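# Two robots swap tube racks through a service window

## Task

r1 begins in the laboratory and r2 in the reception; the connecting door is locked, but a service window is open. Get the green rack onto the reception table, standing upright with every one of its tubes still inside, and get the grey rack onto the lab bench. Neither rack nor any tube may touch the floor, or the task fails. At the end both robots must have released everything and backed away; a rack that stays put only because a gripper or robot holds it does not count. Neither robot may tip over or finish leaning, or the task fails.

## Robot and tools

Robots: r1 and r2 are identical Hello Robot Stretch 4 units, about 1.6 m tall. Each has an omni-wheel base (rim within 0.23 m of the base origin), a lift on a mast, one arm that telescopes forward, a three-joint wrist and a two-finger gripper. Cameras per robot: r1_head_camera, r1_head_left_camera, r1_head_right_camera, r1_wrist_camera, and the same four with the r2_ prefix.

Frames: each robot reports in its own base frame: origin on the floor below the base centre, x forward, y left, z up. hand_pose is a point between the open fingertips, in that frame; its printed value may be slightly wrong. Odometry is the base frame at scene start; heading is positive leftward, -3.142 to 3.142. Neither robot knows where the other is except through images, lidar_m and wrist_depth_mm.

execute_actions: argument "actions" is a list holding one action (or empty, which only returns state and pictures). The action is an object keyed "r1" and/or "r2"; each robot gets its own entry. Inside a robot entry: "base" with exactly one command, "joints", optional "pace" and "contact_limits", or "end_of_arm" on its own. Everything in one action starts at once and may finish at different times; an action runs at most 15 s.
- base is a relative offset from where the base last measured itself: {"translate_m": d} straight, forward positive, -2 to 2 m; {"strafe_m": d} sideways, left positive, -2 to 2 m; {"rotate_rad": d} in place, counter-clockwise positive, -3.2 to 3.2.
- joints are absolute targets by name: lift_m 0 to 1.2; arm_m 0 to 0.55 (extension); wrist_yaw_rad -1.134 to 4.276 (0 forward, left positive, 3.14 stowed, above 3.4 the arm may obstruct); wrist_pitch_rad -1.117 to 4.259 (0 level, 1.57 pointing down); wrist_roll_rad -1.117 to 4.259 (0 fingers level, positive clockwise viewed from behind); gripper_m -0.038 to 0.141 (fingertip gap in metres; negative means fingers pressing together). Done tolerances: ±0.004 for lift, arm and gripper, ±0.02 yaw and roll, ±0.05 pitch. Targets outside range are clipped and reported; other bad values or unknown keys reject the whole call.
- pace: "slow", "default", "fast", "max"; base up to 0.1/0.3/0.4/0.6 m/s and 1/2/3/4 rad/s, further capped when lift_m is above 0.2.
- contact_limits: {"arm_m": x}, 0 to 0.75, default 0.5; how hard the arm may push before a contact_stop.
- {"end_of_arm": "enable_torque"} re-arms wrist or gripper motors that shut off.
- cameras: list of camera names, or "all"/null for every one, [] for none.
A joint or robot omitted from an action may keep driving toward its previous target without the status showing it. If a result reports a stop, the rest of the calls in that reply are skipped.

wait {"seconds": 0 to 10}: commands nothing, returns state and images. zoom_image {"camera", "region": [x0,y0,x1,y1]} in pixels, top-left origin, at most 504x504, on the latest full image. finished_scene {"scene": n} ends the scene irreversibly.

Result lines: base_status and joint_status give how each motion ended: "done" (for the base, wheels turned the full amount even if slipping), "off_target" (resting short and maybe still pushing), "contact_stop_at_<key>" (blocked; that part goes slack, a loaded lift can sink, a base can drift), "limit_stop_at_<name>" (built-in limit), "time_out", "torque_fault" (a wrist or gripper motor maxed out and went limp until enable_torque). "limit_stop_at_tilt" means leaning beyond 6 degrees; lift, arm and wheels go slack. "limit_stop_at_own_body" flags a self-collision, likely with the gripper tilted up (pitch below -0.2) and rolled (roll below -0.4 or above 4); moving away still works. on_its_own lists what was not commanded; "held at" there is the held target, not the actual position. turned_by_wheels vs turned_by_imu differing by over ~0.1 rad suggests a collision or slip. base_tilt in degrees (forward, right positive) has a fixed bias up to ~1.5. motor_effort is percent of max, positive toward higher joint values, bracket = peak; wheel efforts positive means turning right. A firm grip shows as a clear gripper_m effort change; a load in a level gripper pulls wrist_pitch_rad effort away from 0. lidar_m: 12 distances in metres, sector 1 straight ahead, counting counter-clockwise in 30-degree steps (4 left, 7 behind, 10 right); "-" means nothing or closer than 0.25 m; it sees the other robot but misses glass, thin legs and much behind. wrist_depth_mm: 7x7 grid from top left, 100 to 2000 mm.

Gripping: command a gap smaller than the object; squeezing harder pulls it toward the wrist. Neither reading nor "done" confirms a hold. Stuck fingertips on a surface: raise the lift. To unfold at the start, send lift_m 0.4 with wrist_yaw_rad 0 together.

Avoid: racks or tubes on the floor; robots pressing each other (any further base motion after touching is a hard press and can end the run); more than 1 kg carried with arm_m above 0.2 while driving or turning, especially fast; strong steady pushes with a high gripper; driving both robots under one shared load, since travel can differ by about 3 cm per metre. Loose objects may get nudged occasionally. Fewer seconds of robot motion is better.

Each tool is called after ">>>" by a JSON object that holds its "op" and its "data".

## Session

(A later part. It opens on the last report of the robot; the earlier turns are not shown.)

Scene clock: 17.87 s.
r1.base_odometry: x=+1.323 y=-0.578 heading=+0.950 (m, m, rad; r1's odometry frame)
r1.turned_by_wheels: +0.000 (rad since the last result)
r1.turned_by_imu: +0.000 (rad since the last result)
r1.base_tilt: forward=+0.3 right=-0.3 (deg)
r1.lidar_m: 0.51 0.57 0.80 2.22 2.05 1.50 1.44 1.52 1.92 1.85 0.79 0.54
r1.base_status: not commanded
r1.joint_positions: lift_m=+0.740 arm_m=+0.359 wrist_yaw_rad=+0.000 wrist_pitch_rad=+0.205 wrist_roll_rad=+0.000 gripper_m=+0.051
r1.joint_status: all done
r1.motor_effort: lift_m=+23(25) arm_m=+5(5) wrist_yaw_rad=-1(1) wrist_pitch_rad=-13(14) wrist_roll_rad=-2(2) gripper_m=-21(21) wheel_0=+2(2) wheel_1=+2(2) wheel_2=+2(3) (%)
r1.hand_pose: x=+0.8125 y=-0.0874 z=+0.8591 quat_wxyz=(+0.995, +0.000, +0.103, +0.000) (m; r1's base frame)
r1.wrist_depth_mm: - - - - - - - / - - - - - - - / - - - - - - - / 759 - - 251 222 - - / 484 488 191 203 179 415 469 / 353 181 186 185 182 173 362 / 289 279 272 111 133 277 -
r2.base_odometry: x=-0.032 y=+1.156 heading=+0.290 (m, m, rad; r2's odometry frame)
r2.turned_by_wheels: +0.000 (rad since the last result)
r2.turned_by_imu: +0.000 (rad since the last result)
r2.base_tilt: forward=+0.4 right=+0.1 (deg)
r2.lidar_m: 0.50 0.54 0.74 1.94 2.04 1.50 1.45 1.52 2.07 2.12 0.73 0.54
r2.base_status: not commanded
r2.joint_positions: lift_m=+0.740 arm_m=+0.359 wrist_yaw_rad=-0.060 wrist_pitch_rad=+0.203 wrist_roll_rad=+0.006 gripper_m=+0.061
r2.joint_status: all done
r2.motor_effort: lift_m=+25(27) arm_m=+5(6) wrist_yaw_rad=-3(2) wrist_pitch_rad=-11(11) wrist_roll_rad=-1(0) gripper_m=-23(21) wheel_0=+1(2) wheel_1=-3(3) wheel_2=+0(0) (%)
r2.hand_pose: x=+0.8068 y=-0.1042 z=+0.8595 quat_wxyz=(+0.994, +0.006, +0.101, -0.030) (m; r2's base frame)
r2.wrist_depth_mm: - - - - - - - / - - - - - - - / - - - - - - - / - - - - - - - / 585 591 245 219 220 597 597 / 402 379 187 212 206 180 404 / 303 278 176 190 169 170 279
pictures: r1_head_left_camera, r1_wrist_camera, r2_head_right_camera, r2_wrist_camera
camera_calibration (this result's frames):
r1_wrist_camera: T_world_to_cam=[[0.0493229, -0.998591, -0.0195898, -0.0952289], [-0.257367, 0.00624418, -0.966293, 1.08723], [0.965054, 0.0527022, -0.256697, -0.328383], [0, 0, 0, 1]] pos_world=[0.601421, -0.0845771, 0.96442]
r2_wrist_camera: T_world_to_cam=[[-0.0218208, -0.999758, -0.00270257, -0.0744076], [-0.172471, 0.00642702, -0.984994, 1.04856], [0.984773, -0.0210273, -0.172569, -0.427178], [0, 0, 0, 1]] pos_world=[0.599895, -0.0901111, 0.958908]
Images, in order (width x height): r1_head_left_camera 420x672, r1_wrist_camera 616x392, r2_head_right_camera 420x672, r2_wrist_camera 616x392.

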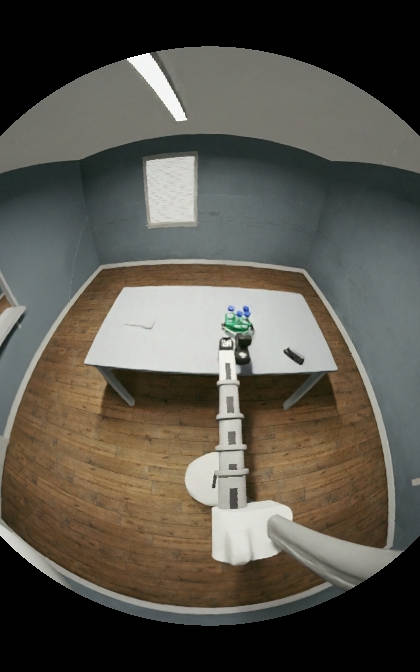

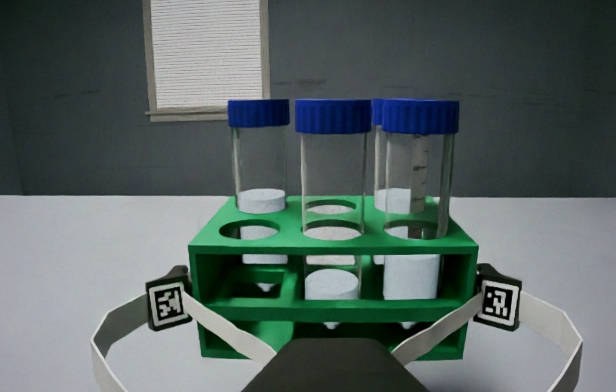

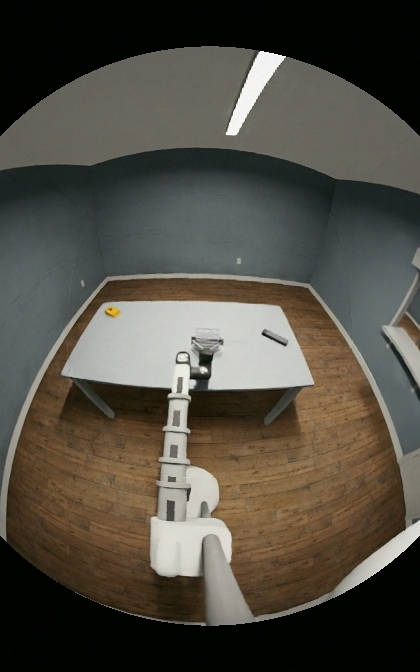

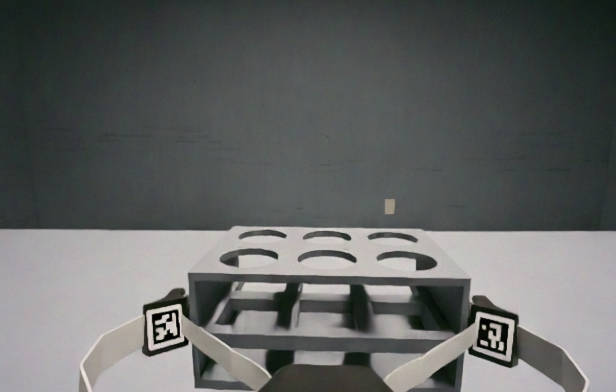

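>>> {"op": "execute_actions", "data": {"actions": [{"r1":{"base":{"rotate_rad":1.54},"joints":{"lift_m":0.8,"arm_m":0.0},"pace":"slow"},"r2":{"base":{"rotate_rad":-1.57},"joints":{"lift_m":0.8,"arm_m":0.0},"pace":"slow"}}], "cameras": ["r1_wrist_camera","r2_wrist_camera","r1_head_camera","r2_head_camera"]}}

Scene clock: 22.90 s.
r1.base_odometry: x=+1.323 y=-0.578 heading=+2.489 (m, m, rad; r1's odometry frame)
r1.turned_by_wheels: +1.539 (rad since the last result)
r1.turned_by_imu: +1.579 (rad since the last result)
r1.base_tilt: forward=+0.4 right=-0.4 (deg)
r1.lidar_m: 0.38 2.07 1.50 1.43 1.49 1.95 1.87 0.80 0.57 0.54 0.54 0.44
r1.base_status: done
r1.joint_positions: lift_m=+0.800 arm_m=+0.001 wrist_yaw_rad=+0.000 wrist_pitch_rad=+0.205 wrist_roll_rad=+0.000 gripper_m=+0.051
r1.joint_status: all done
r1.motor_effort: lift_m=+24(25) arm_m=-4(4) wrist_yaw_rad=+0(3) wrist_pitch_rad=-13(14) wrist_roll_rad=-2(2) gripper_m=-22(22) wheel_0=-4(8) wheel_1=-4(8) wheel_2=-5(8) (%)
r1.hand_pose: x=+0.4542 y=-0.0874 z=+0.9191 quat_wxyz=(+0.995, +0.000, +0.102, +0.000) (m; r1's base frame)
r1.wrist_depth_mm: - - - - - - - / - - - - - - - / - - - - - - - / - - - 251 220 - - / - - 191 203 179 - - / 1863 180 185 185 181 172 1921 / 1537 1464 1430 111 133 1464 -
r2.base_odometry: x=-0.032 y=+1.156 heading=-1.279 (m, m, rad; r2's odometry frame)
r2.turned_by_wheels: -1.569 (rad since the last result)
r2.turned_by_imu: -1.558 (rad since the last result)
r2.base_tilt: forward=+0.7 right=+0.0 (deg)
r2.lidar_m: 0.45 0.75 0.56 0.51 0.54 0.75 1.96 2.04 1.49 1.43 1.51 2.09
r2.base_status: done
r2.joint_positions: lift_m=+0.800 arm_m=+0.001 wrist_yaw_rad=-0.060 wrist_pitch_rad=+0.203 wrist_roll_rad=+0.006 gripper_m=+0.061
r2.joint_status: all done
r2.motor_effort: lift_m=+25(26) arm_m=-5(5) wrist_yaw_rad=+0(2) wrist_pitch_rad=-10(11) wrist_roll_rad=-1(1) gripper_m=-22(22) wheel_0=+4(4) wheel_1=+2(7) wheel_2=+3(6) (%)
r2.hand_pose: x=+0.4491 y=-0.1042 z=+0.9195 quat_wxyz=(+0.994, +0.006, +0.101, -0.030) (m; r2's base frame)
r2.wrist_depth_mm: 1983 1983 1921 1983 1921 1983 - / - - - - - - 1921 / - - - - - - - / - - - - - - - / - - 244 218 219 - - / - - 187 212 206 179 1921 / 1618 1499 176 190 169 170 1499
pictures: r1_head_camera, r1_wrist_camera, r2_head_camera, r2_wrist_camera
camera_calibration (this result's frames):
r1_wrist_camera: T_world_to_cam=[[0.0494444, -0.998585, -0.0195924, -0.0763949], [-0.257358, 0.00621593, -0.966296, 1.05296], [0.96505, 0.0528202, -0.256686, 0.0328783], [0, 0, 0, 1]] pos_world=[0.243035, -0.0845686, 1.02441]
r2_wrist_camera: T_world_to_cam=[[-0.0218328, -0.999758, -0.00269944, -0.0820505], [-0.172503, 0.00642669, -0.984988, 1.04599], [0.984767, -0.0210394, -0.172601, -0.0645865], [0, 0, 0, 1]] pos_world=[0.242248, -0.0901118, 1.01892]
Images, in order (width x height): r1_head_camera 420x560, r1_wrist_camera 616x392, r2_head_camera 420x560, r2_wrist_camera 616x392.

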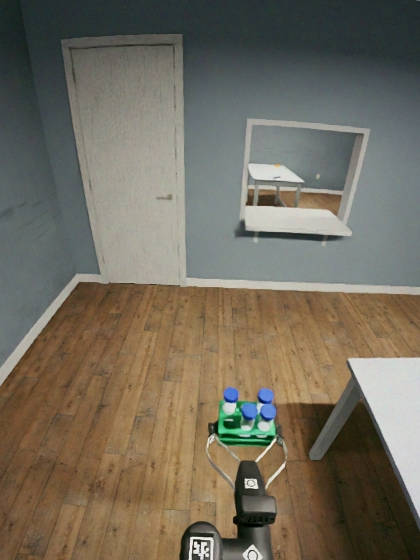

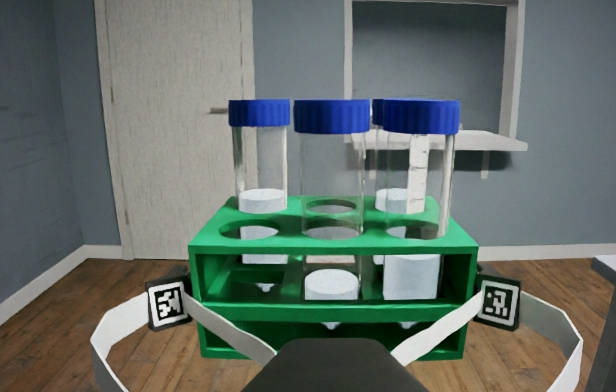

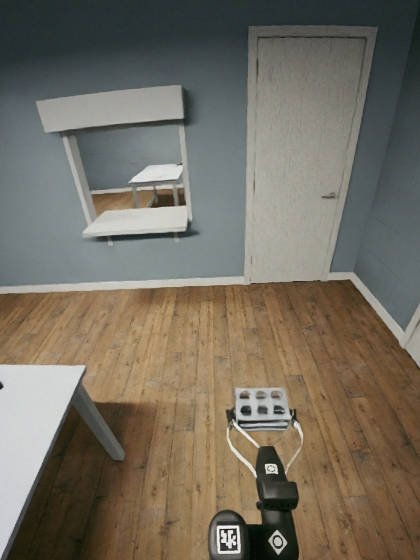

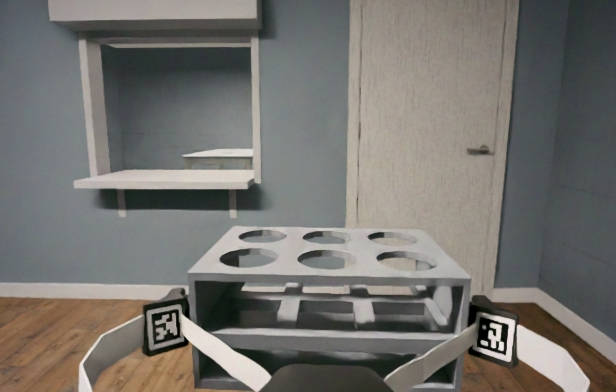

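>>> {"op": "execute_actions", "data": {"actions": [{"r1":{"base":{"translate_m":1.55},"pace":"fast"},"r2":{"base":{"translate_m":1.4},"pace":"fast"}}], "cameras": ["r1_wrist_camera"]}}

>>> {"op": "execute_actions", "data": {"actions": [{"r1":{"base":{"strafe_m":-0.72},"joints":{"lift_m":0.74},"pace":"fast"},"r2":{"base":{"strafe_m":0.6},"joints":{"lift_m":0.74},"pace":"fast"}}], "cameras": ["r1_wrist_camera","r2_wrist_camera","r1_head_camera","r2_head_camera"]}}

Scene clock: 30.63 s.
r1.base_odometry: x=+0.091 y=+0.363 heading=+2.489 (m, m, rad; r1's odometry frame)
r1.turned_by_wheels: +0.000 (rad since the last result)
r1.turned_by_imu: -0.001 (rad since the last result)
r1.base_tilt: forward=+0.4 right=-0.3 (deg)
r1.lidar_m: 0.42 0.88 1.17 1.45 1.51 2.10 3.48 0.94 1.07 3.26 0.91 0.44
r1.base_status: done
r1.joint_positions: lift_m=+0.800 arm_m=+0.001 wrist_yaw_rad=+0.000 wrist_pitch_rad=+0.205 wrist_roll_rad=+0.000 gripper_m=+0.051
r1.joint_status: not commanded
r1.motor_effort: lift_m=+23(23) arm_m=-4(4) wrist_yaw_rad=+0(1) wrist_pitch_rad=-14(14) wrist_roll_rad=-2(2) gripper_m=-22(20) wheel_0=+3(10) wheel_1=+3(9) wheel_2=-1(14) (%)
r1.hand_pose: x=+0.4541 y=-0.0874 z=+0.9191 quat_wxyz=(+0.995, +0.000, +0.102, +0.000) (m; r1's base frame)
r1.wrist_depth_mm: 569 597 585 585 585 - - / 591 615 609 603 603 - - / 615 634 640 627 615 - - / 647 668 647 251 219 960 960 / 683 691 191 203 180 544 621 / 715 180 185 185 182 173 484 / 741 750 759 111 133 741 -
r2.base_odometry: x=+0.371 y=-0.185 heading=-1.279 (m, m, rad; r2's odometry frame)
r2.turned_by_wheels: +0.000 (rad since the last result)
r2.turned_by_imu: +0.005 (rad since the last result)
r2.base_tilt: forward=+0.6 right=-0.1 (deg)
r2.lidar_m: 0.44 0.73 1.04 3.29 0.96 0.88 3.40 2.07 1.50 1.43 1.27 0.93
r2.base_status: done
r2.joint_positions: lift_m=+0.800 arm_m=+0.001 wrist_yaw_rad=-0.060 wrist_pitch_rad=+0.203 wrist_roll_rad=+0.006 gripper_m=+0.061
r2.joint_status: not commanded
r2.motor_effort: lift_m=+25(25) arm_m=-5(5) wrist_yaw_rad=-4(3) wrist_pitch_rad=-11(10) wrist_roll_rad=+0(1) gripper_m=-22(21) wheel_0=+1(9) wheel_1=+2(9) wheel_2=+1(12) (%)
r2.hand_pose: x=+0.4491 y=-0.1042 z=+0.9195 quat_wxyz=(+0.994, +0.006, +0.101, -0.030) (m; r2's base frame)
r2.wrist_depth_mm: - - 661 654 661 634 634 / - - 683 676 676 647 654 / - - 699 691 691 668 668 / - - 715 715 707 691 683 / 788 732 244 219 220 699 699 / 530 574 188 212 206 179 723 / 778 778 176 189 169 170 741
pictures: r1_wrist_camera
camera_calibration (this result's frames):
r1_wrist_camera: T_world_to_cam=[[0.0493978, -0.998587, -0.0195902, -0.0763856], [-0.257362, 0.00622557, -0.966295, 1.05295], [0.965052, 0.0527747, -0.256691, 0.0329495], [0, 0, 0, 1]] pos_world=[0.242964, -0.0845718, 1.02442]
Images, in order (width x height): r1_wrist_camera 616x392.

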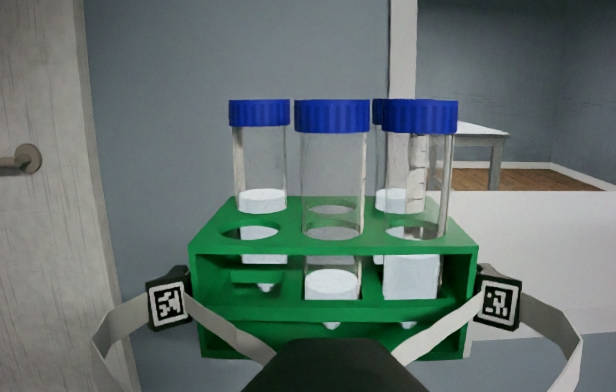

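Scene clock: 33.70 s.
r1.base_odometry: x=+0.528 y=+0.935 heading=+2.489 (m, m, rad; r1's odometry frame)
r1.turned_by_wheels: +0.000 (rad since the last result)
r1.turned_by_imu: +0.001 (rad since the last result)
r1.base_tilt: forward=+0.4 right=-0.3 (deg)
r1.lidar_m: 0.40 0.66 1.23 2.18 2.27 3.09 0.71 0.76 2.62 2.53 1.25 0.42
r1.base_status: done
r1.joint_positions: lift_m=+0.740 arm_m=+0.001 wrist_yaw_rad=+0.000 wrist_pitch_rad=+0.205 wrist_roll_rad=+0.000 gripper_m=+0.051
r1.joint_status: all done
r1.motor_effort: lift_m=+20(23) arm_m=-4(4) wrist_yaw_rad=+1(1) wrist_pitch_rad=-13(14) wrist_roll_rad=-1(2) gripper_m=-22(24) wheel_0=+1(14) wheel_1=-1(14) wheel_2=+0(2) (%)
r1.hand_pose: x=+0.4541 y=-0.0875 z=+0.8594 quat_wxyz=(+0.995, +0.000, +0.103, +0.000) (m; r1's base frame)
r1.wrist_depth_mm: - - - - - - 580 / - - - - - - 597 / - - - - - 715 627 / 723 768 768 691 223 668 647 / 496 496 191 203 180 449 477 / 750 181 185 185 182 173 707 / 778 778 768 111 133 741 -
r2.base_odometry: x=+0.946 y=-0.012 heading=-1.279 (m, m, rad; r2's odometry frame)
r2.turned_by_wheels: +0.000 (rad since the last result)
r2.turned_by_imu: +0.000 (rad since the last result)
r2.base_tilt: forward=+0.7 right=+0.1 (deg)
r2.lidar_m: 0.44 0.74 1.33 2.68 0.96 0.68 0.66 2.91 2.09 2.03 1.27 0.74
r2.base_status: done
r2.joint_positions: lift_m=+0.740 arm_m=+0.001 wrist_yaw_rad=-0.060 wrist_pitch_rad=+0.204 wrist_roll_rad=+0.006 gripper_m=+0.061
r2.joint_status: all done
r2.motor_effort: lift_m=+16(23) arm_m=-5(5) wrist_yaw_rad=-3(2) wrist_pitch_rad=-10(11) wrist_roll_rad=-1(1) gripper_m=-24(22) wheel_0=+2(11) wheel_1=-1(14) wheel_2=+0(1) (%)
r2.hand_pose: x=+0.4491 y=-0.1042 z=+0.8602 quat_wxyz=(+0.994, +0.006, +0.101, -0.030) (m; r2's base frame)
r2.wrist_depth_mm: - - - - - 661 661 / - - - - - 676 676 / - - - - - 691 699 / 904 - - - - 707 707 / 597 603 244 219 219 723 732 / 768 508 188 211 206 179 750 / 778 778 175 190 169 170 768
pictures: r1_head_camera, r1_wrist_camera, r2_head_camera, r2_wrist_camera
camera_calibration (this result's frames):
r1_wrist_camera: T_world_to_cam=[[0.0492011, -0.998597, -0.0195703, -0.0775396], [-0.257426, 0.00625349, -0.966278, 0.995255], [0.965045, 0.0525798, -0.256757, 0.017688], [0, 0, 0, 1]] pos_world=[0.24295, -0.0845846, 0.964716]
r2_wrist_camera: T_world_to_cam=[[-0.0217859, -0.999759, -0.00270284, -0.0822165], [-0.172591, 0.00642383, -0.984973, 0.987641], [0.984753, -0.020992, -0.17269, -0.074678], [0, 0, 0, 1]] pos_world=[0.242206, -0.0901087, 0.959681]
Images, in order (width x height): r1_head_camera 420x560, r1_wrist_camera 616x392, r2_head_camera 420x560, r2_wrist_camera 616x392.

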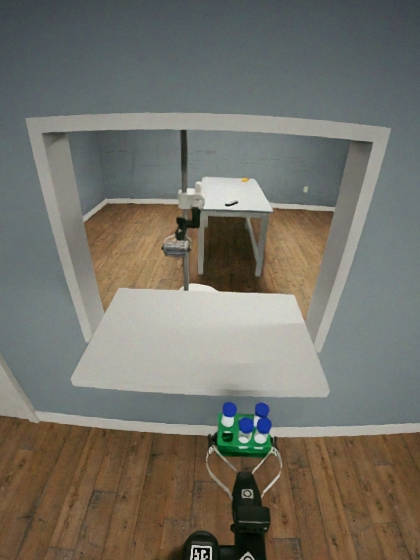

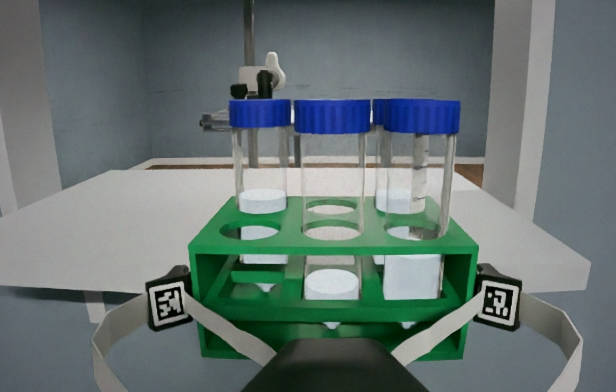

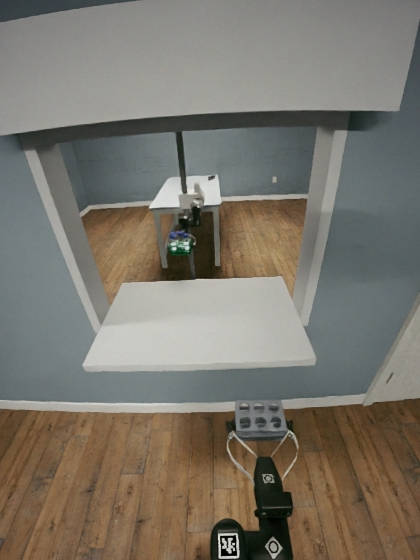

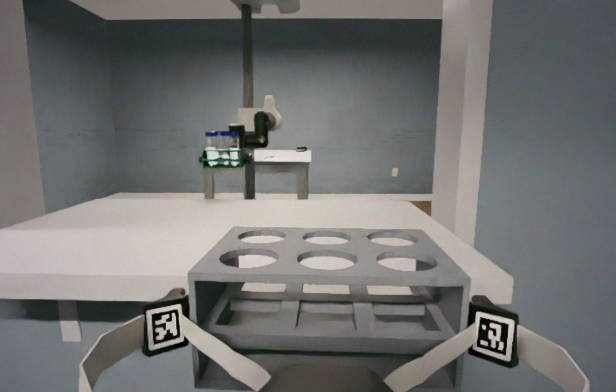

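>>> {"op": "execute_actions", "data": {"actions": [{"r1":{"joints":{"lift_m":0.695,"arm_m":0.45}},"r2":{"base":{"translate_m":0.1},"joints":{"lift_m":0.695,"arm_m":0.42}}}], "cameras": ["r1_wrist_camera","r2_wrist_camera","r1_head_camera","r2_head_camera"]}}

Scene clock: 37.87 s.
r1.base_odometry: x=+0.528 y=+0.935 heading=+2.489 (m, m, rad; r1's odometry frame)
r1.turned_by_wheels: +0.000 (rad since the last result)
r1.turned_by_imu: +0.001 (rad since the last result)
r1.base_tilt: forward=+0.4 right=-0.2 (deg)
r1.lidar_m: 0.62 0.68 1.23 2.18 2.27 3.08 0.74 0.76 2.64 2.54 1.26 0.67
r1.base_status: not commanded
r1.joint_positions: lift_m=+0.695 arm_m=+0.449 wrist_yaw_rad=+0.000 wrist_pitch_rad=+0.205 wrist_roll_rad=+0.000 gripper_m=+0.051
r1.joint_status: all done
r1.motor_effort: lift_m=+19(21) arm_m=+4(5) wrist_yaw_rad=+0(1) wrist_pitch_rad=-14(15) wrist_roll_rad=-2(2) gripper_m=-19(23) wheel_0=+0(0) wheel_1=-1(1) wheel_2=+0(0) (%)
r1.hand_pose: x=+0.9026 y=-0.0874 z=+0.8145 quat_wxyz=(+0.995, +0.000, +0.102, +0.000) (m; r1's base frame)
r1.wrist_depth_mm: - - - - - - - / - 544 798 - - - - / - 544 - - 1983 - - / 340 530 1281 251 222 - - / 349 379 191 203 180 320 366 / 274 181 185 186 182 172 282 / 224 217 211 111 133 214 -
r2.base_odometry: x=+0.975 y=-0.108 heading=-1.278 (m, m, rad; r2's odometry frame)
r2.turned_by_wheels: +0.000 (rad since the last result)
r2.turned_by_imu: +0.002 (rad since the last result)
r2.base_tilt: forward=+0.7 right=+0.0 (deg)
r2.lidar_m: 0.60 0.62 1.20 2.67 2.79 0.81 0.78 2.90 2.12 2.03 1.19 0.62
r2.base_status: done
r2.joint_positions: lift_m=+0.695 arm_m=+0.419 wrist_yaw_rad=-0.060 wrist_pitch_rad=+0.203 wrist_roll_rad=+0.006 gripper_m=+0.061
r2.joint_status: all done
r2.motor_effort: lift_m=+15(16) arm_m=+5(6) wrist_yaw_rad=-2(2) wrist_pitch_rad=-10(12) wrist_roll_rad=+2(1) gripper_m=-22(22) wheel_0=+2(7) wheel_1=+3(7) wheel_2=+0(11) (%)
r2.hand_pose: x=+0.8668 y=-0.1042 z=+0.8153 quat_wxyz=(+0.994, +0.006, +0.101, -0.030) (m; r2's base frame)
r2.wrist_depth_mm: - - - - - - - / - - 1229 - - - - / - 539 1281 - - - - / 427 - - - - - - / 327 459 244 219 218 462 - / 309 293 187 211 206 179 312 / 234 215 176 190 169 171 182
pictures: r1_head_camera, r1_wrist_camera, r2_head_camera, r2_wrist_camera
camera_calibration (this result's frames):
r1_wrist_camera: T_world_to_cam=[[0.0494873, -0.998583, -0.0195616, -0.100669], [-0.257252, 0.00618089, -0.966325, 1.06724], [0.965076, 0.052853, -0.256581, -0.426818], [0, 0, 0, 1]] pos_world=[0.691443, -0.0845645, 0.919817]
r2_wrist_camera: T_world_to_cam=[[-0.0216495, -0.999762, -0.00270059, -0.0733202], [-0.172534, 0.00639683, -0.984983, 1.01545], [0.984766, -0.0208584, -0.172632, -0.493839], [0, 0, 0, 1]] pos_world=[0.659928, -0.0900991, 0.914748]
Images, in order (width x height): r1_head_camera 420x560, r1_wrist_camera 616x392, r2_head_camera 420x560, r2_wrist_camera 616x392.

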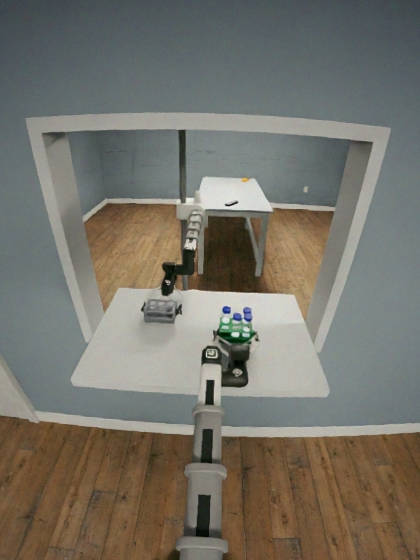

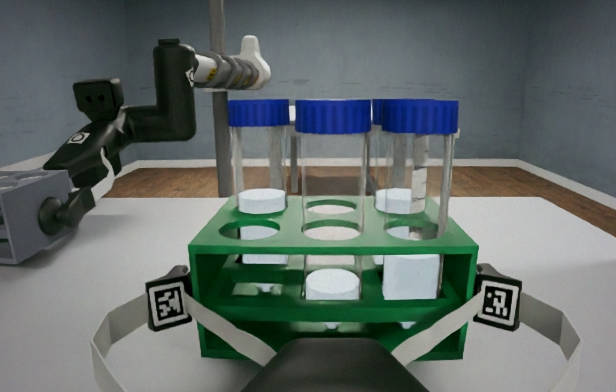

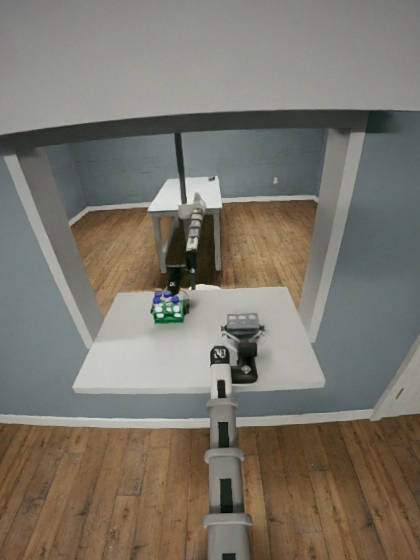

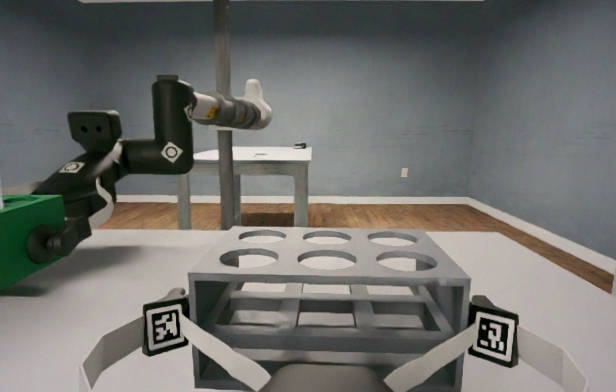

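>>> {"op": "execute_actions", "data": {"actions": [{"r1":{"joints":{"lift_m":0.670,"arm_m":0.475}},"r2":{"joints":{"lift_m":0.673,"arm_m":0.45}}}], "cameras": []}}

>>> {"op": "execute_actions", "data": {"actions": [{"r1":{"joints":{"gripper_m":0.141}},"r2":{"joints":{"gripper_m":0.141}}}], "cameras": ["r1_wrist_camera","r2_wrist_camera"]}}

>>> {"op": "execute_actions", "data": {"actions": [{"r1":{"joints":{"arm_m":0.30},"pace":"fast"},"r2":{"joints":{"arm_m":0.27},"pace":"fast"}}], "cameras": ["r1_wrist_camera","r2_wrist_camera","r1_head_camera","r2_head_camera"]}}

Scene clock: 38.97 s.
r1.base_odometry: x=+0.528 y=+0.935 heading=+2.489 (m, m, rad; r1's odometry frame)
r1.turned_by_wheels: +0.000 (rad since the last result)
r1.turned_by_imu: +0.000 (rad since the last result)
r1.base_tilt: forward=+0.5 right=-0.2 (deg)
r1.lidar_m: 0.63 0.68 1.21 2.19 2.30 3.12 0.72 0.75 2.63 2.54 1.24 0.66
r1.base_status: not commanded
r1.joint_positions: lift_m=+0.670 arm_m=+0.474 wrist_yaw_rad=+0.000 wrist_pitch_rad=+0.205 wrist_roll_rad=+0.000 gripper_m=+0.051
r1.joint_status: all done
r1.motor_effort: lift_m=+18(20) arm_m=+5(5) wrist_yaw_rad=+0(0) wrist_pitch_rad=-14(14) wrist_roll_rad=-2(2) gripper_m=-21(20) wheel_0=+0(0) wheel_1=-1(1) wheel_2=+0(0) (%)
r1.hand_pose: x=+0.9276 y=-0.0874 z=+0.7895 quat_wxyz=(+0.995, +0.000, +0.103, +0.000) (m; r1's base frame)
r1.wrist_depth_mm: - - - - - - - / - 492 904 - - - - / 433 500 - - 1921 - - / 364 488 488 251 223 469 469 / 293 317 191 203 179 268 304 / 229 180 185 185 181 172 236 / 187 181 184 111 133 180 -
r2.base_odometry: x=+0.975 y=-0.108 heading=-1.278 (m, m, rad; r2's odometry frame)
r2.turned_by_wheels: +0.000 (rad since the last result)
r2.turned_by_imu: +0.000 (rad since the last result)
r2.base_tilt: forward=+0.7 right=+0.2 (deg)
r2.lidar_m: 0.58 0.62 1.20 2.66 2.78 0.79 0.78 2.92 2.11 2.03 1.18 0.63
r2.base_status: not commanded
r2.joint_positions: lift_m=+0.673 arm_m=+0.449 wrist_yaw_rad=-0.060 wrist_pitch_rad=+0.204 wrist_roll_rad=+0.006 gripper_m=+0.061
r2.joint_status: all done
r2.motor_effort: lift_m=+15(15) arm_m=+6(6) wrist_yaw_rad=-2(2) wrist_pitch_rad=-12(10) wrist_roll_rad=-3(1) gripper_m=-23(21) wheel_0=+2(2) wheel_1=+3(3) wheel_2=+0(0) (%)
r2.hand_pose: x=+0.8968 y=-0.1042 z=+0.7933 quat_wxyz=(+0.994, +0.006, +0.101, -0.030) (m; r2's base frame)
r2.wrist_depth_mm: - - - - - - - / - - 1229 - - - - / 455 496 1921 - - - - / 402 - - - - - - / 325 389 244 219 219 394 433 / 264 249 187 212 206 179 267 / 199 183 176 190 169 170 166
pictures: none
No camera images: the call's "cameras" was empty. Leave "cameras" out to get every camera's image.

Scene clock: 40.90 s.
r1.base_odometry: x=+0.528 y=+0.935 heading=+2.489 (m, m, rad; r1's odometry frame)
r1.turned_by_wheels: +0.000 (rad since the last result)
r1.turned_by_imu: +0.001 (rad since the last result)
r1.base_tilt: forward=+0.4 right=-0.2 (deg)
r1.lidar_m: 0.64 0.68 1.23 2.19 2.31 3.06 0.73 0.76 2.62 2.54 1.26 0.67
r1.base_status: not commanded
r1.joint_positions: lift_m=+0.670 arm_m=+0.474 wrist_yaw_rad=+0.000 wrist_pitch_rad=+0.202 wrist_roll_rad=+0.000 gripper_m=+0.141
r1.joint_status: all done
r1.motor_effort: lift_m=+18(19) arm_m=+4(5) wrist_yaw_rad=-1(0) wrist_pitch_rad=-5(14) wrist_roll_rad=-2(2) gripper_m=-1(25) wheel_0=+0(0) wheel_1=-2(1) wheel_2=+0(0) (%)
r1.hand_pose: x=+0.9278 y=-0.0874 z=+0.7904 quat_wxyz=(+0.995, +0.000, +0.101, +0.000) (m; r1's base frame)
r1.wrist_depth_mm: - - - - - - - / - 492 891 - - - - / 439 496 - - 228 - - / 413 500 455 266 236 484 - / 298 324 226 228 206 274 312 / 234 224 206 205 203 201 235 / 190 186 195 111 186 183 -
r2.base_odometry: x=+0.975 y=-0.108 heading=-1.278 (m, m, rad; r2's odometry frame)
r2.turned_by_wheels: +0.000 (rad since the last result)
r2.turned_by_imu: +0.001 (rad since the last result)
r2.base_tilt: forward=+0.6 right=+0.1 (deg)
r2.lidar_m: 0.59 0.62 1.17 2.67 2.79 0.78 0.76 2.90 2.10 2.02 1.15 0.63
r2.base_status: not commanded
r2.joint_positions: lift_m=+0.673 arm_m=+0.449 wrist_yaw_rad=-0.060 wrist_pitch_rad=+0.202 wrist_roll_rad=+0.006 gripper_m=+0.141
r2.joint_status: all done
r2.motor_effort: lift_m=+15(15) arm_m=+5(6) wrist_yaw_rad=-3(3) wrist_pitch_rad=-6(11) wrist_roll_rad=-1(1) gripper_m=+0(23) wheel_0=+2(2) wheel_1=+3(3) wheel_2=+0(0) (%)
r2.hand_pose: x=+0.8969 y=-0.1042 z=+0.7937 quat_wxyz=(+0.994, +0.006, +0.101, -0.030) (m; r2's base frame)
r2.wrist_depth_mm: - - - - - - - / - - 1255 - - - - / 455 496 1983 - - - - / 397 - - - - - - / 357 397 271 231 222 399 - / 265 252 193 229 208 198 270 / 202 193 198 180 195 192 204
pictures: r1_wrist_camera, r2_wrist_camera
camera_calibration (this result's frames):
r1_wrist_camera: T_world_to_cam=[[0.0494476, -0.998588, -0.0194039, -0.102504], [-0.254163, 0.0062074, -0.967142, 1.04821], [0.965897, 0.0527545, -0.253497, -0.460505], [0, 0, 0, 1]] pos_world=[0.716285, -0.0845718, 0.895044]
r2_wrist_camera: T_world_to_cam=[[-0.0216967, -0.999761, -0.00264661, -0.0727468], [-0.171141, 0.00632222, -0.985226, 0.998299], [0.985008, -0.0209233, -0.171237, -0.528513], [0, 0, 0, 1]] pos_world=[0.68986, -0.0900991, 0.892857]
Images, in order (width x height): r1_wrist_camera 616x392, r2_wrist_camera 616x392.

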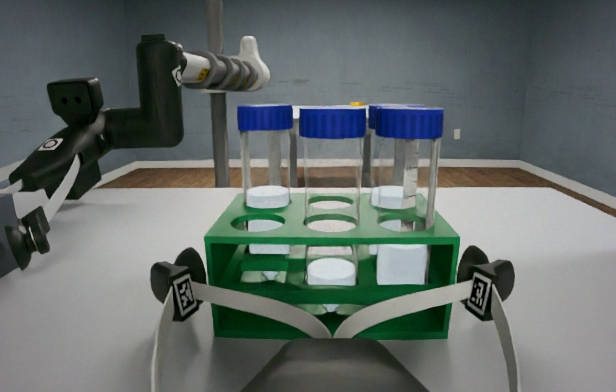

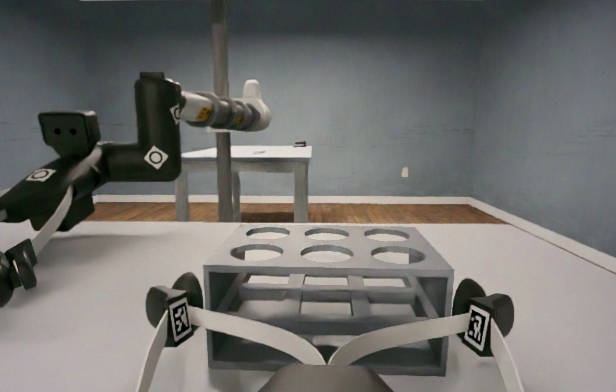

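Scene clock: 42.27 s.
r1.base_odometry: x=+0.528 y=+0.935 heading=+2.489 (m, m, rad; r1's odometry frame)
r1.turned_by_wheels: +0.000 (rad since the last result)
r1.turned_by_imu: +0.000 (rad since the last result)
r1.base_tilt: forward=+0.4 right=-0.3 (deg)
r1.lidar_m: 0.64 0.67 1.23 2.19 2.30 3.08 0.73 0.75 2.63 2.54 1.27 0.67
r1.base_status: not commanded
r1.joint_positions: lift_m=+0.670 arm_m=+0.301 wrist_yaw_rad=+0.000 wrist_pitch_rad=+0.202 wrist_roll_rad=+0.000 gripper_m=+0.141
r1.joint_status: all done
r1.motor_effort: lift_m=+19(19) arm_m=-4(7) wrist_yaw_rad=+0(1) wrist_pitch_rad=-5(5) wrist_roll_rad=-1(2) gripper_m=+0(0) wheel_0=+0(0) wheel_1=-1(1) wheel_2=+1(0) (%)
r1.hand_pose: x=+0.7543 y=-0.0875 z=+0.7904 quat_wxyz=(+0.995, +0.000, +0.101, +0.000) (m; r1's base frame)
r1.wrist_depth_mm: - - - - - - - / - - 1098 - - - - / - - - - - - - / 397 452 500 397 392 488 480 / 322 325 325 325 322 317 312 / 235 226 216 240 216 210 236 / 190 186 196 111 186 184 -
r2.base_odometry: x=+0.975 y=-0.108 heading=-1.278 (m, m, rad; r2's odometry frame)
r2.turned_by_wheels: +0.000 (rad since the last result)
r2.turned_by_imu: +0.000 (rad since the last result)
r2.base_tilt: forward=+0.5 right=+0.1 (deg)
r2.lidar_m: 0.61 0.63 1.20 2.68 2.78 0.80 0.77 2.91 2.12 2.02 1.18 0.64
r2.base_status: not commanded
r2.joint_positions: lift_m=+0.673 arm_m=+0.271 wrist_yaw_rad=-0.060 wrist_pitch_rad=+0.202 wrist_roll_rad=+0.006 gripper_m=+0.141
r2.joint_status: all done
r2.motor_effort: lift_m=+15(15) arm_m=-5(5) wrist_yaw_rad=-3(3) wrist_pitch_rad=-9(8) wrist_roll_rad=-1(1) gripper_m=+0(1) wheel_0=+2(2) wheel_1=+3(3) wheel_2=+0(0) (%)
r2.hand_pose: x=+0.7186 y=-0.1043 z=+0.7937 quat_wxyz=(+0.994, +0.006, +0.101, -0.030) (m; r2's base frame)
r2.wrist_depth_mm: - - - - - - 410 / - - - - - - 410 / - - 1098 - - - 413 / 413 640 1464 640 - - 413 / 375 394 397 375 399 399 370 / 267 253 218 271 271 202 271 / 202 195 205 180 196 195 205
pictures: r1_head_camera, r1_wrist_camera, r2_head_camera, r2_wrist_camera
camera_calibration (this result's frames):
r1_wrist_camera: T_world_to_cam=[[0.049183, -0.998601, -0.0194152, -0.0937927], [-0.254442, 0.00627035, -0.967068, 1.0042], [0.965837, 0.0525034, -0.253778, -0.292708], [0, 0, 0, 1]] pos_world=[0.542831, -0.0845901, 0.895024]
r2_wrist_camera: T_world_to_cam=[[-0.0220469, -0.999753, -0.0026531, -0.0764528], [-0.171302, 0.00639209, -0.985198, 0.967851], [0.984972, -0.0212661, -0.171401, -0.352838], [0, 0, 0, 1]] pos_world=[0.511645, -0.090124, 0.892845]
Images, in order (width x height): r1_head_camera 420x560, r1_wrist_camera 616x392, r2_head_camera 420x560, r2_wrist_camera 616x392.

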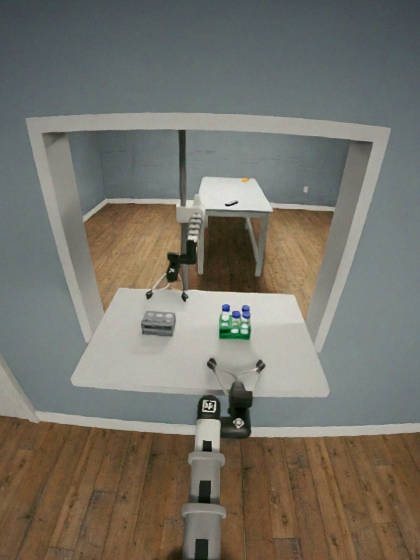

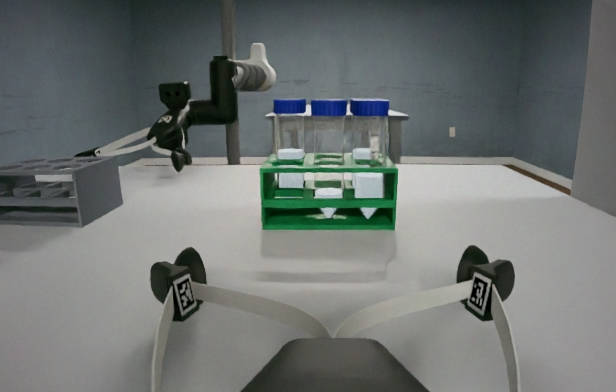

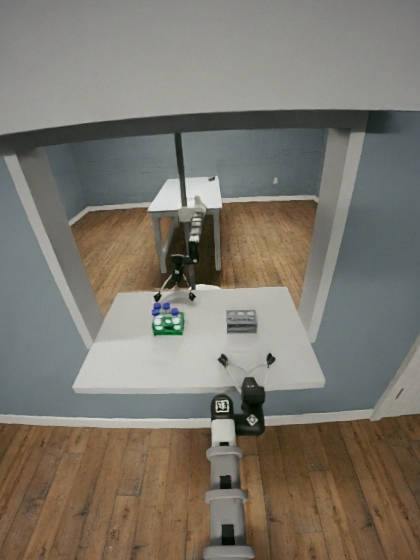

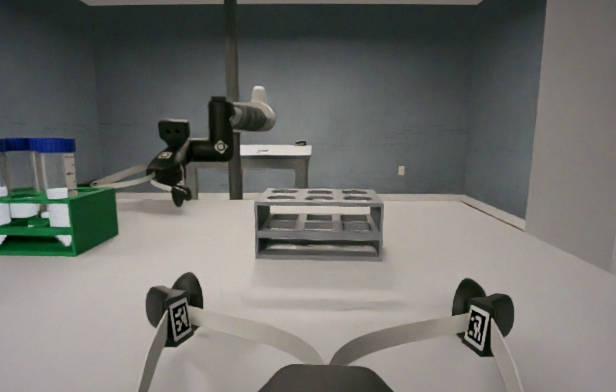

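>>> {"op": "execute_actions", "data": {"actions": [{"r1":{"base":{"strafe_m":0.326},"joints":{"arm_m":0.36,"wrist_yaw_rad":-0.05},"pace":"fast"},"r2":{"base":{"strafe_m":0.297},"joints":{"arm_m":0.33,"wrist_yaw_rad":-0.01},"pace":"fast"}}], "cameras": ["r1_wrist_camera","r2_wrist_camera","r1_head_camera","r2_head_camera"]}}

Scene clock: 44.50 s.
r1.base_odometry: x=+0.330 y=+0.676 heading=+2.489 (m, m, rad; r1's odometry frame)
r1.turned_by_wheels: +0.000 (rad since the last result)
r1.turned_by_imu: -0.001 (rad since the last result)
r1.base_tilt: forward=+0.4 right=-0.3 (deg)
r1.lidar_m: 0.63 0.88 1.16 1.84 1.94 2.62 0.75 0.77 1.06 2.87 0.93 0.65
r1.base_status: done
r1.joint_positions: lift_m=+0.670 arm_m=+0.359 wrist_yaw_rad=-0.050 wrist_pitch_rad=+0.202 wrist_roll_rad=+0.000 gripper_m=+0.141
r1.joint_status: all done
r1.motor_effort: lift_m=+19(19) arm_m=+4(3) wrist_yaw_rad=+0(3) wrist_pitch_rad=-4(4) wrist_roll_rad=-2(2) gripper_m=+1(2) wheel_0=-2(14) wheel_1=+0(15) wheel_2=+0(1) (%)
r1.hand_pose: x=+0.8080 y=-0.1014 z=+0.7904 quat_wxyz=(+0.995, +0.003, +0.101, -0.025) (m; r1's base frame)
r1.wrist_depth_mm: - - - - - - - / 379 - - - 1308 723 - / 379 - - - - 707 - / 382 504 452 342 389 488 402 / 322 324 322 322 320 317 312 / 235 225 216 240 215 210 236 / 190 186 196 111 186 184 -
r2.base_odometry: x=+1.259 y=-0.022 heading=-1.278 (m, m, rad; r2's odometry frame)
r2.turned_by_wheels: +0.000 (rad since the last result)
r2.turned_by_imu: +0.000 (rad since the last result)
r2.base_tilt: forward=+0.5 right=+0.0 (deg)
r2.lidar_m: 0.60 0.63 1.21 2.38 2.47 0.79 0.75 0.80 2.41 2.32 0.88 0.64
r2.base_status: done
r2.joint_positions: lift_m=+0.673 arm_m=+0.329 wrist_yaw_rad=-0.010 wrist_pitch_rad=+0.202 wrist_roll_rad=+0.006 gripper_m=+0.141
r2.joint_status: all done
r2.motor_effort: lift_m=+15(15) arm_m=+5(6) wrist_yaw_rad=-2(0) wrist_pitch_rad=-8(7) wrist_roll_rad=-1(2) gripper_m=+1(1) wheel_0=+3(11) wheel_1=+0(14) wheel_2=+0(1) (%)
r2.hand_pose: x=+0.7818 y=-0.0902 z=+0.7937 quat_wxyz=(+0.995, +0.003, +0.101, -0.005) (m; r2's base frame)
r2.wrist_depth_mm: - - - - - - - / - - - - - - - / - - - - - 946 - / - - - 368 - 640 580 / 392 394 362 325 338 397 366 / 267 253 217 271 271 202 270 / 202 194 204 180 195 195 204
pictures: r1_head_camera, r1_wrist_camera, r2_head_camera, r2_wrist_camera
camera_calibration (this result's frames):
r1_wrist_camera: T_world_to_cam=[[-0.000466644, -0.999812, -0.019409, -0.0703524], [-0.253738, 0.0188922, -0.967089, 1.0187], [0.967273, 0.00447351, -0.253699, -0.350008], [0, 0, 0, 1]] pos_world=[0.597003, -0.0880188, 0.895008]
r2_wrist_camera: T_world_to_cam=[[0.0282406, -0.999598, -0.00265233, -0.100314], [-0.171385, -0.00222783, -0.985202, 0.977872], [0.984799, 0.0282773, -0.171379, -0.410133], [0, 0, 0, 1]] pos_world=[0.574324, -0.0864981, 0.892847]
Images, in order (width x height): r1_head_camera 420x560, r1_wrist_camera 616x392, r2_head_camera 420x560, r2_wrist_camera 616x392.

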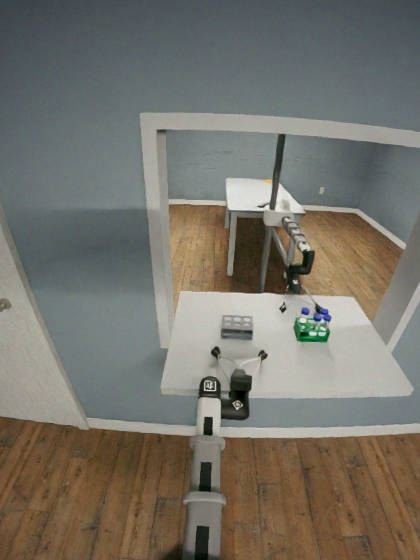

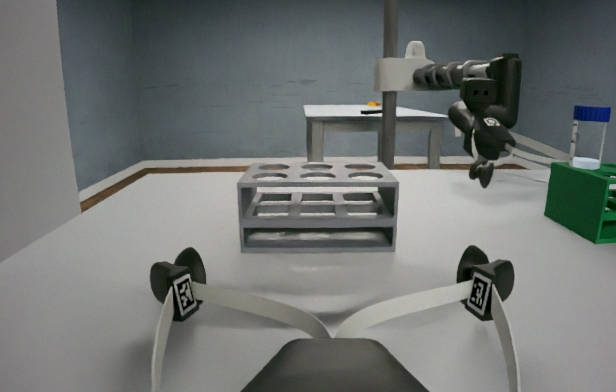

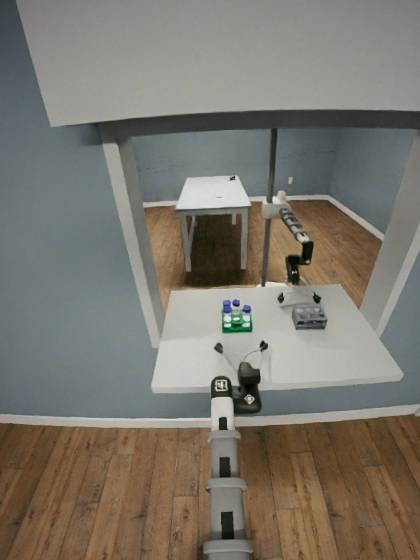

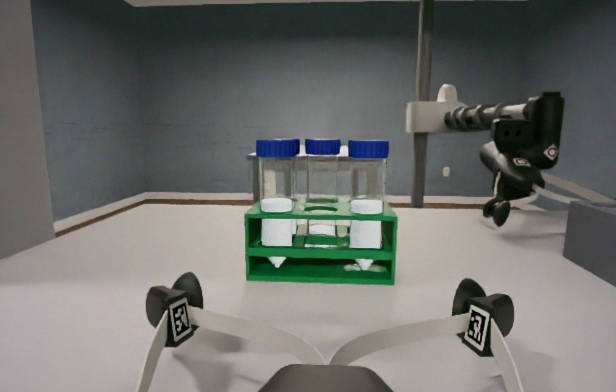

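>>> {"op": "execute_actions", "data": {"actions": [{"r1":{"base":{"strafe_m":0.005},"joints":{"arm_m":0.477}},"r2":{"base":{"strafe_m":0.007},"joints":{"arm_m":0.451,"lift_m":0.670}}}], "cameras": ["r1_wrist_camera","r2_wrist_camera"]}}

Scene clock: 46.13 s.
r1.base_odometry: x=+0.327 y=+0.672 heading=+2.489 (m, m, rad; r1's odometry frame)
r1.turned_by_wheels: +0.000 (rad since the last result)
r1.turned_by_imu: +0.001 (rad since the last result)
r1.base_tilt: forward=+0.3 right=-0.3 (deg)
r1.lidar_m: 0.64 0.89 1.16 1.84 1.91 2.63 0.78 0.76 1.06 2.87 0.94 0.67
r1.base_status: done
r1.joint_positions: lift_m=+0.670 arm_m=+0.476 wrist_yaw_rad=-0.050 wrist_pitch_rad=+0.202 wrist_roll_rad=+0.000 gripper_m=+0.141
r1.joint_status: all done
r1.motor_effort: lift_m=+19(19) arm_m=+5(5) wrist_yaw_rad=+0(1) wrist_pitch_rad=-5(5) wrist_roll_rad=-2(2) gripper_m=-3(5) wheel_0=+2(10) wheel_1=+0(11) wheel_2=+0(0) (%)
r1.hand_pose: x=+0.9250 y=-0.1014 z=+0.7904 quat_wxyz=(+0.995, +0.003, +0.101, -0.025) (m; r1's base frame)
r1.wrist_depth_mm: - - - - - - - / - - - - - 976 544 / - - - - - - 452 / - 504 500 268 267 488 436 / 322 324 238 238 230 274 312 / 234 225 205 206 203 204 235 / 190 185 195 111 186 183 -
r2.base_odometry: x=+1.266 y=-0.020 heading=-1.278 (m, m, rad; r2's odometry frame)
r2.turned_by_wheels: +0.000 (rad since the last result)
r2.turned_by_imu: +0.000 (rad since the last result)
r2.base_tilt: forward=+0.5 right=-0.1 (deg)
r2.lidar_m: 0.59 0.64 1.19 2.37 2.49 0.80 0.76 0.79 2.43 2.33 0.87 0.63
r2.base_status: done
r2.joint_positions: lift_m=+0.670 arm_m=+0.450 wrist_yaw_rad=-0.010 wrist_pitch_rad=+0.202 wrist_roll_rad=+0.006 gripper_m=+0.141
r2.joint_status: all done
r2.motor_effort: lift_m=+15(15) arm_m=+5(5) wrist_yaw_rad=-2(1) wrist_pitch_rad=-8(7) wrist_roll_rad=-1(1) gripper_m=-1(1) wheel_0=-1(6) wheel_1=+2(8) wheel_2=+0(0) (%)
r2.hand_pose: x=+0.9027 y=-0.0902 z=+0.7907 quat_wxyz=(+0.995, +0.003, +0.101, -0.005) (m; r2's base frame)
r2.wrist_depth_mm: - - - - - - - / - - - - - - - / - - - 1921 1182 - 788 / - - - - - - - / 382 384 220 222 197 389 387 / 259 246 195 215 196 197 263 / 196 189 199 177 190 189 198
pictures: r1_wrist_camera, r2_wrist_camera
camera_calibration (this result's frames):
r1_wrist_camera: T_world_to_cam=[[-0.000488668, -0.999812, -0.0194056, -0.0702865], [-0.253671, 0.0188948, -0.967106, 1.04835], [0.96729, 0.00445004, -0.253632, -0.463222], [0, 0, 0, 1]] pos_world=[0.713971, -0.0880202, 0.895013]
r2_wrist_camera: T_world_to_cam=[[0.0282941, -0.999596, -0.0026514, -0.103773], [-0.171364, -0.00223732, -0.985205, 0.995655], [0.984801, 0.0283299, -0.171358, -0.52979], [0, 0, 0, 1]] pos_world=[0.695293, -0.0864941, 0.889866]
Images, in order (width x height): r1_wrist_camera 616x392, r2_wrist_camera 616x392.

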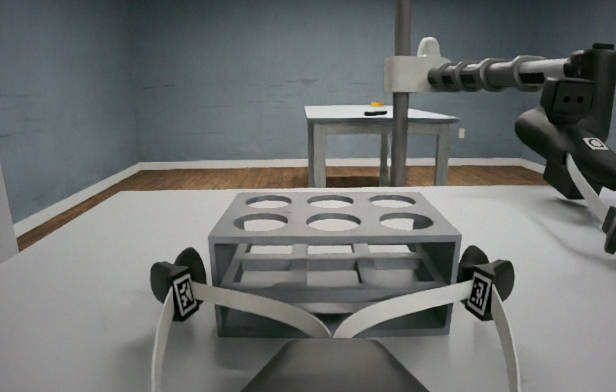

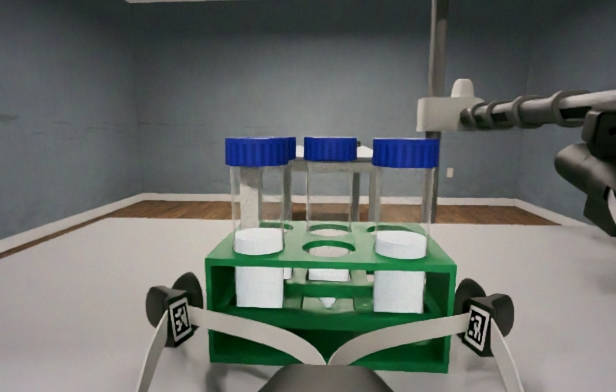

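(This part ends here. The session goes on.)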